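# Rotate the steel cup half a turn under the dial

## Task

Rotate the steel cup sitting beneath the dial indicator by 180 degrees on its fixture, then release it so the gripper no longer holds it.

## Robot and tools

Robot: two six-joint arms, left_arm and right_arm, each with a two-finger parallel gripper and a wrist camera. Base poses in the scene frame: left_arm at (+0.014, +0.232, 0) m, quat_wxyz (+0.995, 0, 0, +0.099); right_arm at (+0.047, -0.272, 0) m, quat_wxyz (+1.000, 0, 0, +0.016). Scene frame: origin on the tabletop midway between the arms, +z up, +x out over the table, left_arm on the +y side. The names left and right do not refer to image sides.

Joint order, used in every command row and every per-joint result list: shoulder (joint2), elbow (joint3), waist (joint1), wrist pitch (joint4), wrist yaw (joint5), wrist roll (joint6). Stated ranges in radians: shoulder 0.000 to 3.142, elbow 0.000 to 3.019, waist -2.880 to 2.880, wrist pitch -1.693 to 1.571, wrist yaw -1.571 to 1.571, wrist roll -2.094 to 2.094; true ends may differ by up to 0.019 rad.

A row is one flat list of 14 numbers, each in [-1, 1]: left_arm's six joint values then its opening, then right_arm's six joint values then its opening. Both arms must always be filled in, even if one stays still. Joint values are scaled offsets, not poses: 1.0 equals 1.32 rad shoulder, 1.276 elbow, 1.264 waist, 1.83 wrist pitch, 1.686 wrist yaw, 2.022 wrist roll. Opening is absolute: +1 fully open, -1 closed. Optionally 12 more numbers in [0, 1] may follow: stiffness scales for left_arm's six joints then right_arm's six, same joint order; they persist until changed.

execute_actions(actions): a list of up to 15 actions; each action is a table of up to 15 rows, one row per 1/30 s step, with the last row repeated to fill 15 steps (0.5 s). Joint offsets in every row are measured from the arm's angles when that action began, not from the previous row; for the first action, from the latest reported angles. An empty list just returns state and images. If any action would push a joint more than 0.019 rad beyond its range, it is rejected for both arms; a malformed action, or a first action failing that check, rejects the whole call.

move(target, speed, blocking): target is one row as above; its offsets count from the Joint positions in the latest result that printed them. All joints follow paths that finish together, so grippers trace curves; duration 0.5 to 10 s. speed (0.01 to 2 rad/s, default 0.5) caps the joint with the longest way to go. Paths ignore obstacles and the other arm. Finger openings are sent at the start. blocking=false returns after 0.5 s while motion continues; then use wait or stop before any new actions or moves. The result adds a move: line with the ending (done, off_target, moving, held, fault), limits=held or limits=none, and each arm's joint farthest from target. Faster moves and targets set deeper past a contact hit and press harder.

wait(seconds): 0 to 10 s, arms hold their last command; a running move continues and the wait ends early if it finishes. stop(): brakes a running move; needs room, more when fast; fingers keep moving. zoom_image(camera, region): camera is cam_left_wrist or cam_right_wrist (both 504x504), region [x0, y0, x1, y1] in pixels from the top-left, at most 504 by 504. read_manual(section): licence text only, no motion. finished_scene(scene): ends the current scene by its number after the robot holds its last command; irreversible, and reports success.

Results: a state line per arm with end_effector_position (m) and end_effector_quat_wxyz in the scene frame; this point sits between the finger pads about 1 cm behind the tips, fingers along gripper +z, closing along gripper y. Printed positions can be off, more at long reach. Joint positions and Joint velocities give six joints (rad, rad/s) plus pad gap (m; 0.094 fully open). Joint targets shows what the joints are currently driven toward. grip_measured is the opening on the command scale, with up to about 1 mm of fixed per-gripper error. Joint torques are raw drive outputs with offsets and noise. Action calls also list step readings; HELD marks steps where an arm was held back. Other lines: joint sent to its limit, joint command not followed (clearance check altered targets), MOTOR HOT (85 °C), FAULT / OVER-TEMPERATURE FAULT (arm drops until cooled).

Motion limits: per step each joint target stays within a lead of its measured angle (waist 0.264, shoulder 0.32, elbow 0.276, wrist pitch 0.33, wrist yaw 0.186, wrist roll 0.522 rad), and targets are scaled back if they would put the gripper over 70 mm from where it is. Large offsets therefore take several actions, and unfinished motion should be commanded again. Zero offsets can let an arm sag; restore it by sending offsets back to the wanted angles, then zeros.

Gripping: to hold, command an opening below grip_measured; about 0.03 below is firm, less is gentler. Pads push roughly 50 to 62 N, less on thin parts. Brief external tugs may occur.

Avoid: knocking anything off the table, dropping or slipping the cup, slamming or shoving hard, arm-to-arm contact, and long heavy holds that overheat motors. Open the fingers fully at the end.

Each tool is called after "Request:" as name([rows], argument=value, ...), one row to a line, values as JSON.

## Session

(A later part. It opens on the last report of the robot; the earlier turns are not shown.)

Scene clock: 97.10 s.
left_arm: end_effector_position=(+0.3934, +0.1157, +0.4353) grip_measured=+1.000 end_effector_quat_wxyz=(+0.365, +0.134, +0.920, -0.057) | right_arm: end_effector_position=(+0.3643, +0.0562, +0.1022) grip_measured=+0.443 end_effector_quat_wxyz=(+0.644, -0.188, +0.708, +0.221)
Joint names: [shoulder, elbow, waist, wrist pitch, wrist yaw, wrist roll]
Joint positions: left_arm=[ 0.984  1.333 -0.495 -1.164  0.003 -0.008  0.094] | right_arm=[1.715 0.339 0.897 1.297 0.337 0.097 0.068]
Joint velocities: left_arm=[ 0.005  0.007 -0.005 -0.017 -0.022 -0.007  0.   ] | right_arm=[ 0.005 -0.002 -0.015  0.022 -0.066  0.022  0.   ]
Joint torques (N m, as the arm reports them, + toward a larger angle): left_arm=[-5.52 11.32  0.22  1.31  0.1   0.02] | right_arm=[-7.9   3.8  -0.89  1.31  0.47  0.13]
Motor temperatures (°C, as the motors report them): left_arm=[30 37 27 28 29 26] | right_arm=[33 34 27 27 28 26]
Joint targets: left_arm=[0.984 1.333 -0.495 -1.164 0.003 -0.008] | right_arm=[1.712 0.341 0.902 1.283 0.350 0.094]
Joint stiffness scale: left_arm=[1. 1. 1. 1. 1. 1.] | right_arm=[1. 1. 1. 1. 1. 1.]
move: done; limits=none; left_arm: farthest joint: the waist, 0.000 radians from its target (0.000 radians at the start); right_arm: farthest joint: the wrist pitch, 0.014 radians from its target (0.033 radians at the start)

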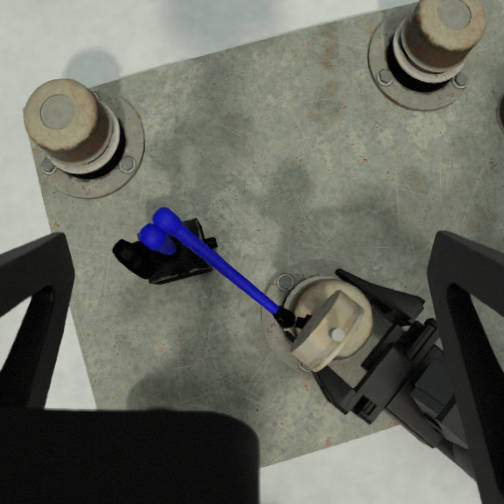

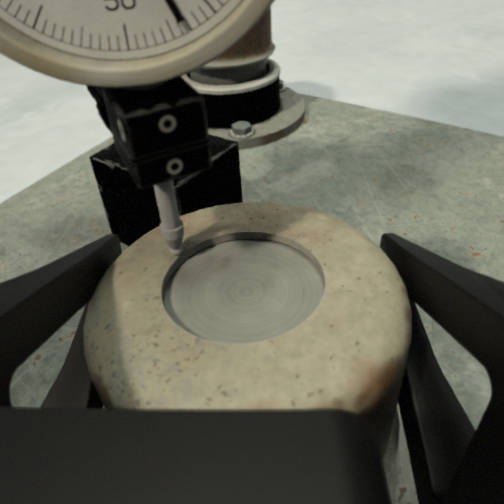

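Request:
move(target=[0, 0, 0, 0, 0, 0, 1, 0.0606, 0.1152, 0.1598, -0.0481, 0.4526, 0.019, 0.3], speed=0.6)

Request:
execute_actions([
  [[0,0,0,0,0,0,1, 0,0,0,0,0,0,1]],
])

Scene clock: 103.47 s.
left_arm: end_effector_position=(+0.3934, +0.1157, +0.4353) grip_measured=+1.000 end_effector_quat_wxyz=(+0.365, +0.134, +0.920, -0.057) | right_arm: end_effector_position=(+0.3676, +0.0479, +0.1056) grip_measured=+0.444 end_effector_quat_wxyz=(+0.692, +0.006, +0.721, +0.042)
Joint names: [shoulder, elbow, waist, wrist pitch, wrist yaw, wrist roll]
Joint positions: left_arm=[ 0.984  1.333 -0.495 -1.164  0.003 -0.008  0.094] | right_arm=[1.783 0.486 1.094 1.214 1.072 0.142 0.068]
Joint velocities: left_arm=[ 0.005 -0.012  0.005 -0.007  0.037 -0.007  0.   ] | right_arm=[-0.015  0.007  0.015  0.002  0.051 -0.081  0.   ]
Joint torques (N m, as the arm reports them, + toward a larger angle): left_arm=[-5.54 11.34  0.24  1.31  0.1   0.02] | right_arm=[-8.5   4.13 -0.97  1.42  1.04  0.1 ]
Motor temperatures (°C, as the motors report them): left_arm=[30 37 27 28 29 26] | right_arm=[33 34 27 27 28 26]
Joint targets: left_arm=[0.984 1.333 -0.495 -1.164 0.003 -0.008] | right_arm=[1.794 0.487 1.099 1.209 1.100 0.136]
Joint stiffness scale: left_arm=[1. 1. 1. 1. 1. 1.] | right_arm=[1. 1. 1. 1. 1. 1.]
move: off_target (right_arm); limits=none; left_arm: farthest joint: the waist, 0.000 radians from its target (0.000 radians at the start); right_arm: farthest joint: the wrist yaw, 0.028 radians from its target (0.763 radians at the start)

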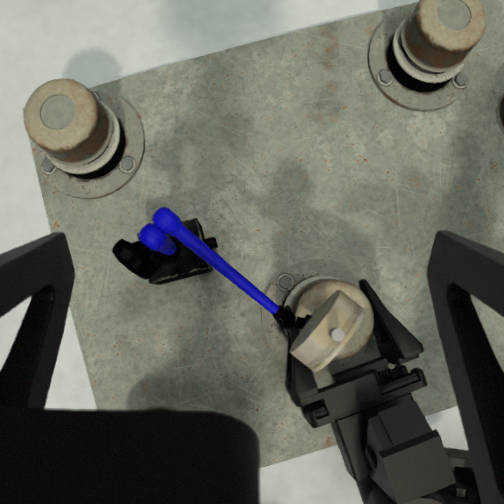

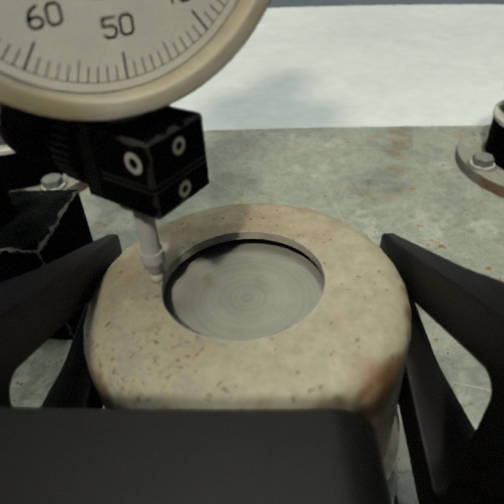

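Scene clock: 103.97 s.
left_arm: end_effector_position=(+0.3934, +0.1157, +0.4353) grip_measured=+1.000 end_effector_quat_wxyz=(+0.365, +0.134, +0.920, -0.057) | right_arm: end_effector_position=(+0.3675, +0.0479, +0.1055) grip_measured=+1.000 end_effector_quat_wxyz=(+0.692, +0.006, +0.721, +0.042)
Joint names: [shoulder, elbow, waist, wrist pitch, wrist yaw, wrist roll]
Joint positions: left_arm=[ 0.984  1.333 -0.495 -1.164  0.003 -0.008  0.094] | right_arm=[1.783 0.485 1.094 1.214 1.071 0.142 0.094]
Joint velocities: left_arm=[-0.015 -0.007  0.005 -0.012 -0.007 -0.051  0.   ] | right_arm=[ 0.015  0.017 -0.005  0.007  0.095 -0.022  0.   ]
Joint torques (N m, as the arm reports them, + toward a larger angle): left_arm=[-5.5  11.33  0.2   1.31  0.1   0.02] | right_arm=[-9.39  4.12 -1.3   1.58  0.14  0.15]
Motor temperatures (°C, as the motors report them): left_arm=[30 37 27 28 29 26] | right_arm=[33 34 27 27 28 26]
Joint targets: left_arm=[0.984 1.333 -0.495 -1.164 0.003 -0.008] | right_arm=[1.783 0.486 1.094 1.214 1.072 0.142]
Joint stiffness scale: left_arm=[1. 1. 1. 1. 1. 1.] | right_arm=[1. 1. 1. 1. 1. 1.]
Step readings (joint positions):
0: left_arm=[0.984 1.333 -0.495 -1.164 0.003 -0.008] | right_arm=[1.783 0.486 1.094 1.214 1.072 0.142]
1: left_arm=[0.984 1.333 -0.495 -1.164 0.003 -0.008] | right_arm=[1.783 0.486 1.094 1.214 1.071 0.142]
2: left_arm=[0.984 1.333 -0.495 -1.164 0.003 -0.008] | right_arm=[1.783 0.485 1.094 1.214 1.071 0.142]
4: left_arm=[0.984 1.333 -0.495 -1.164 0.003 -0.008] | right_arm=[1.783 0.485 1.094 1.214 1.071 0.142]
8: left_arm=[0.984 1.333 -0.495 -1.164 0.003 -0.008] | right_arm=[1.783 0.485 1.094 1.214 1.071 0.142]
15: Joint positions above

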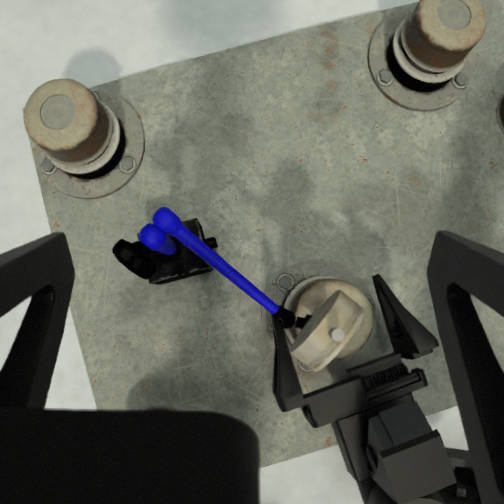

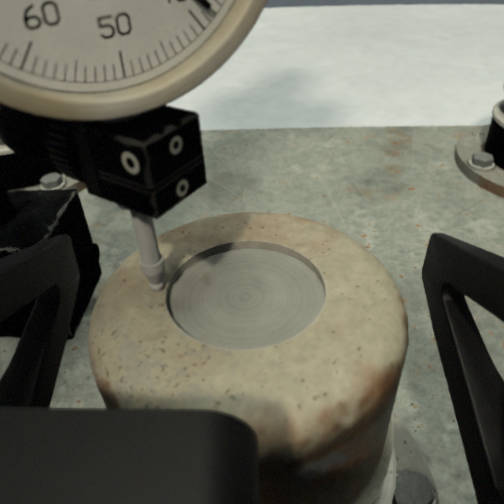

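Request:
move(target=[0, 0, 0, 0, 0, 0, 1, 0.02, -0.04, 0.22, 0.02, 0.175, 0, 1], speed=0.6)

Scene clock: 107.17 s.
left_arm: end_effector_position=(+0.3934, +0.1157, +0.4353) grip_measured=+1.000 end_effector_quat_wxyz=(+0.365, +0.134, +0.920, -0.057) | right_arm: end_effector_position=(+0.2729, +0.0587, +0.1024) grip_measured=+1.000 end_effector_quat_wxyz=(+0.699, -0.002, +0.715, +0.027)
Joint names: [shoulder, elbow, waist, wrist pitch, wrist yaw, wrist roll]
Joint positions: left_arm=[ 0.984  1.333 -0.495 -1.164  0.003 -0.008  0.094] | right_arm=[1.783 0.441 1.375 1.233 1.362 0.142 0.094]
Joint velocities: left_arm=[-0.015  0.002  0.005 -0.012  0.022  0.066  0.   ] | right_arm=[-0.015 -0.012 -0.005  0.002  0.007  0.081  0.   ]
Joint torques (N m, as the arm reports them, + toward a larger angle): left_arm=[-5.55 11.32  0.18  1.29  0.1   0.02] | right_arm=[-6.58  2.82 -1.53  2.09  0.21  0.17]
Motor temperatures (°C, as the motors report them): left_arm=[30 37 27 28 29 26] | right_arm=[33 34 27 27 28 26]
Joint targets: left_arm=[0.984 1.333 -0.495 -1.164 0.003 -0.008] | right_arm=[1.809 0.435 1.372 1.251 1.366 0.142]
Joint stiffness scale: left_arm=[1. 1. 1. 1. 1. 1.] | right_arm=[1. 1. 1. 1. 1. 1.]
move: off_target (right_arm); limits=none; left_arm: farthest joint: the waist, 0.000 radians from its target (0.000 radians at the start); right_arm: farthest joint: the shoulder, 0.027 radians from its target (0.027 radians at the start)

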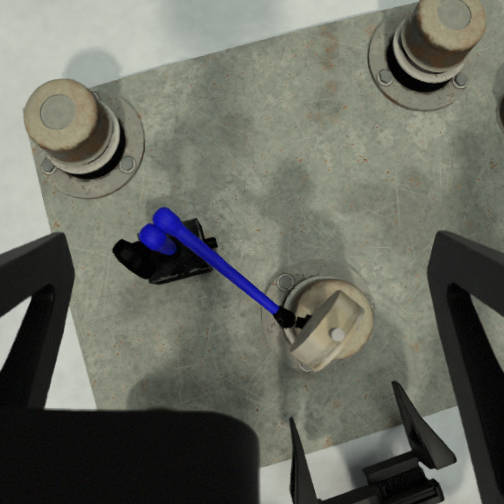

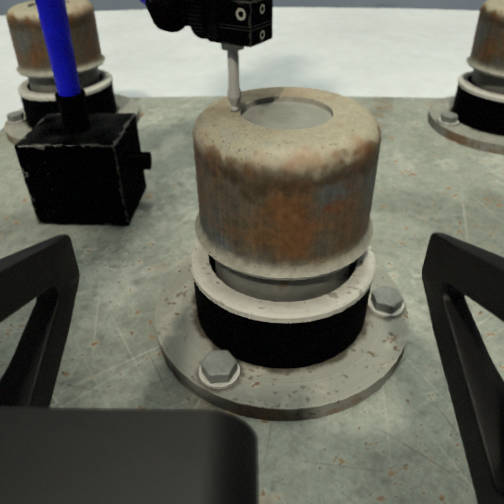

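Request:
finished_scene(scene=2)

The scene is finished: the task was done.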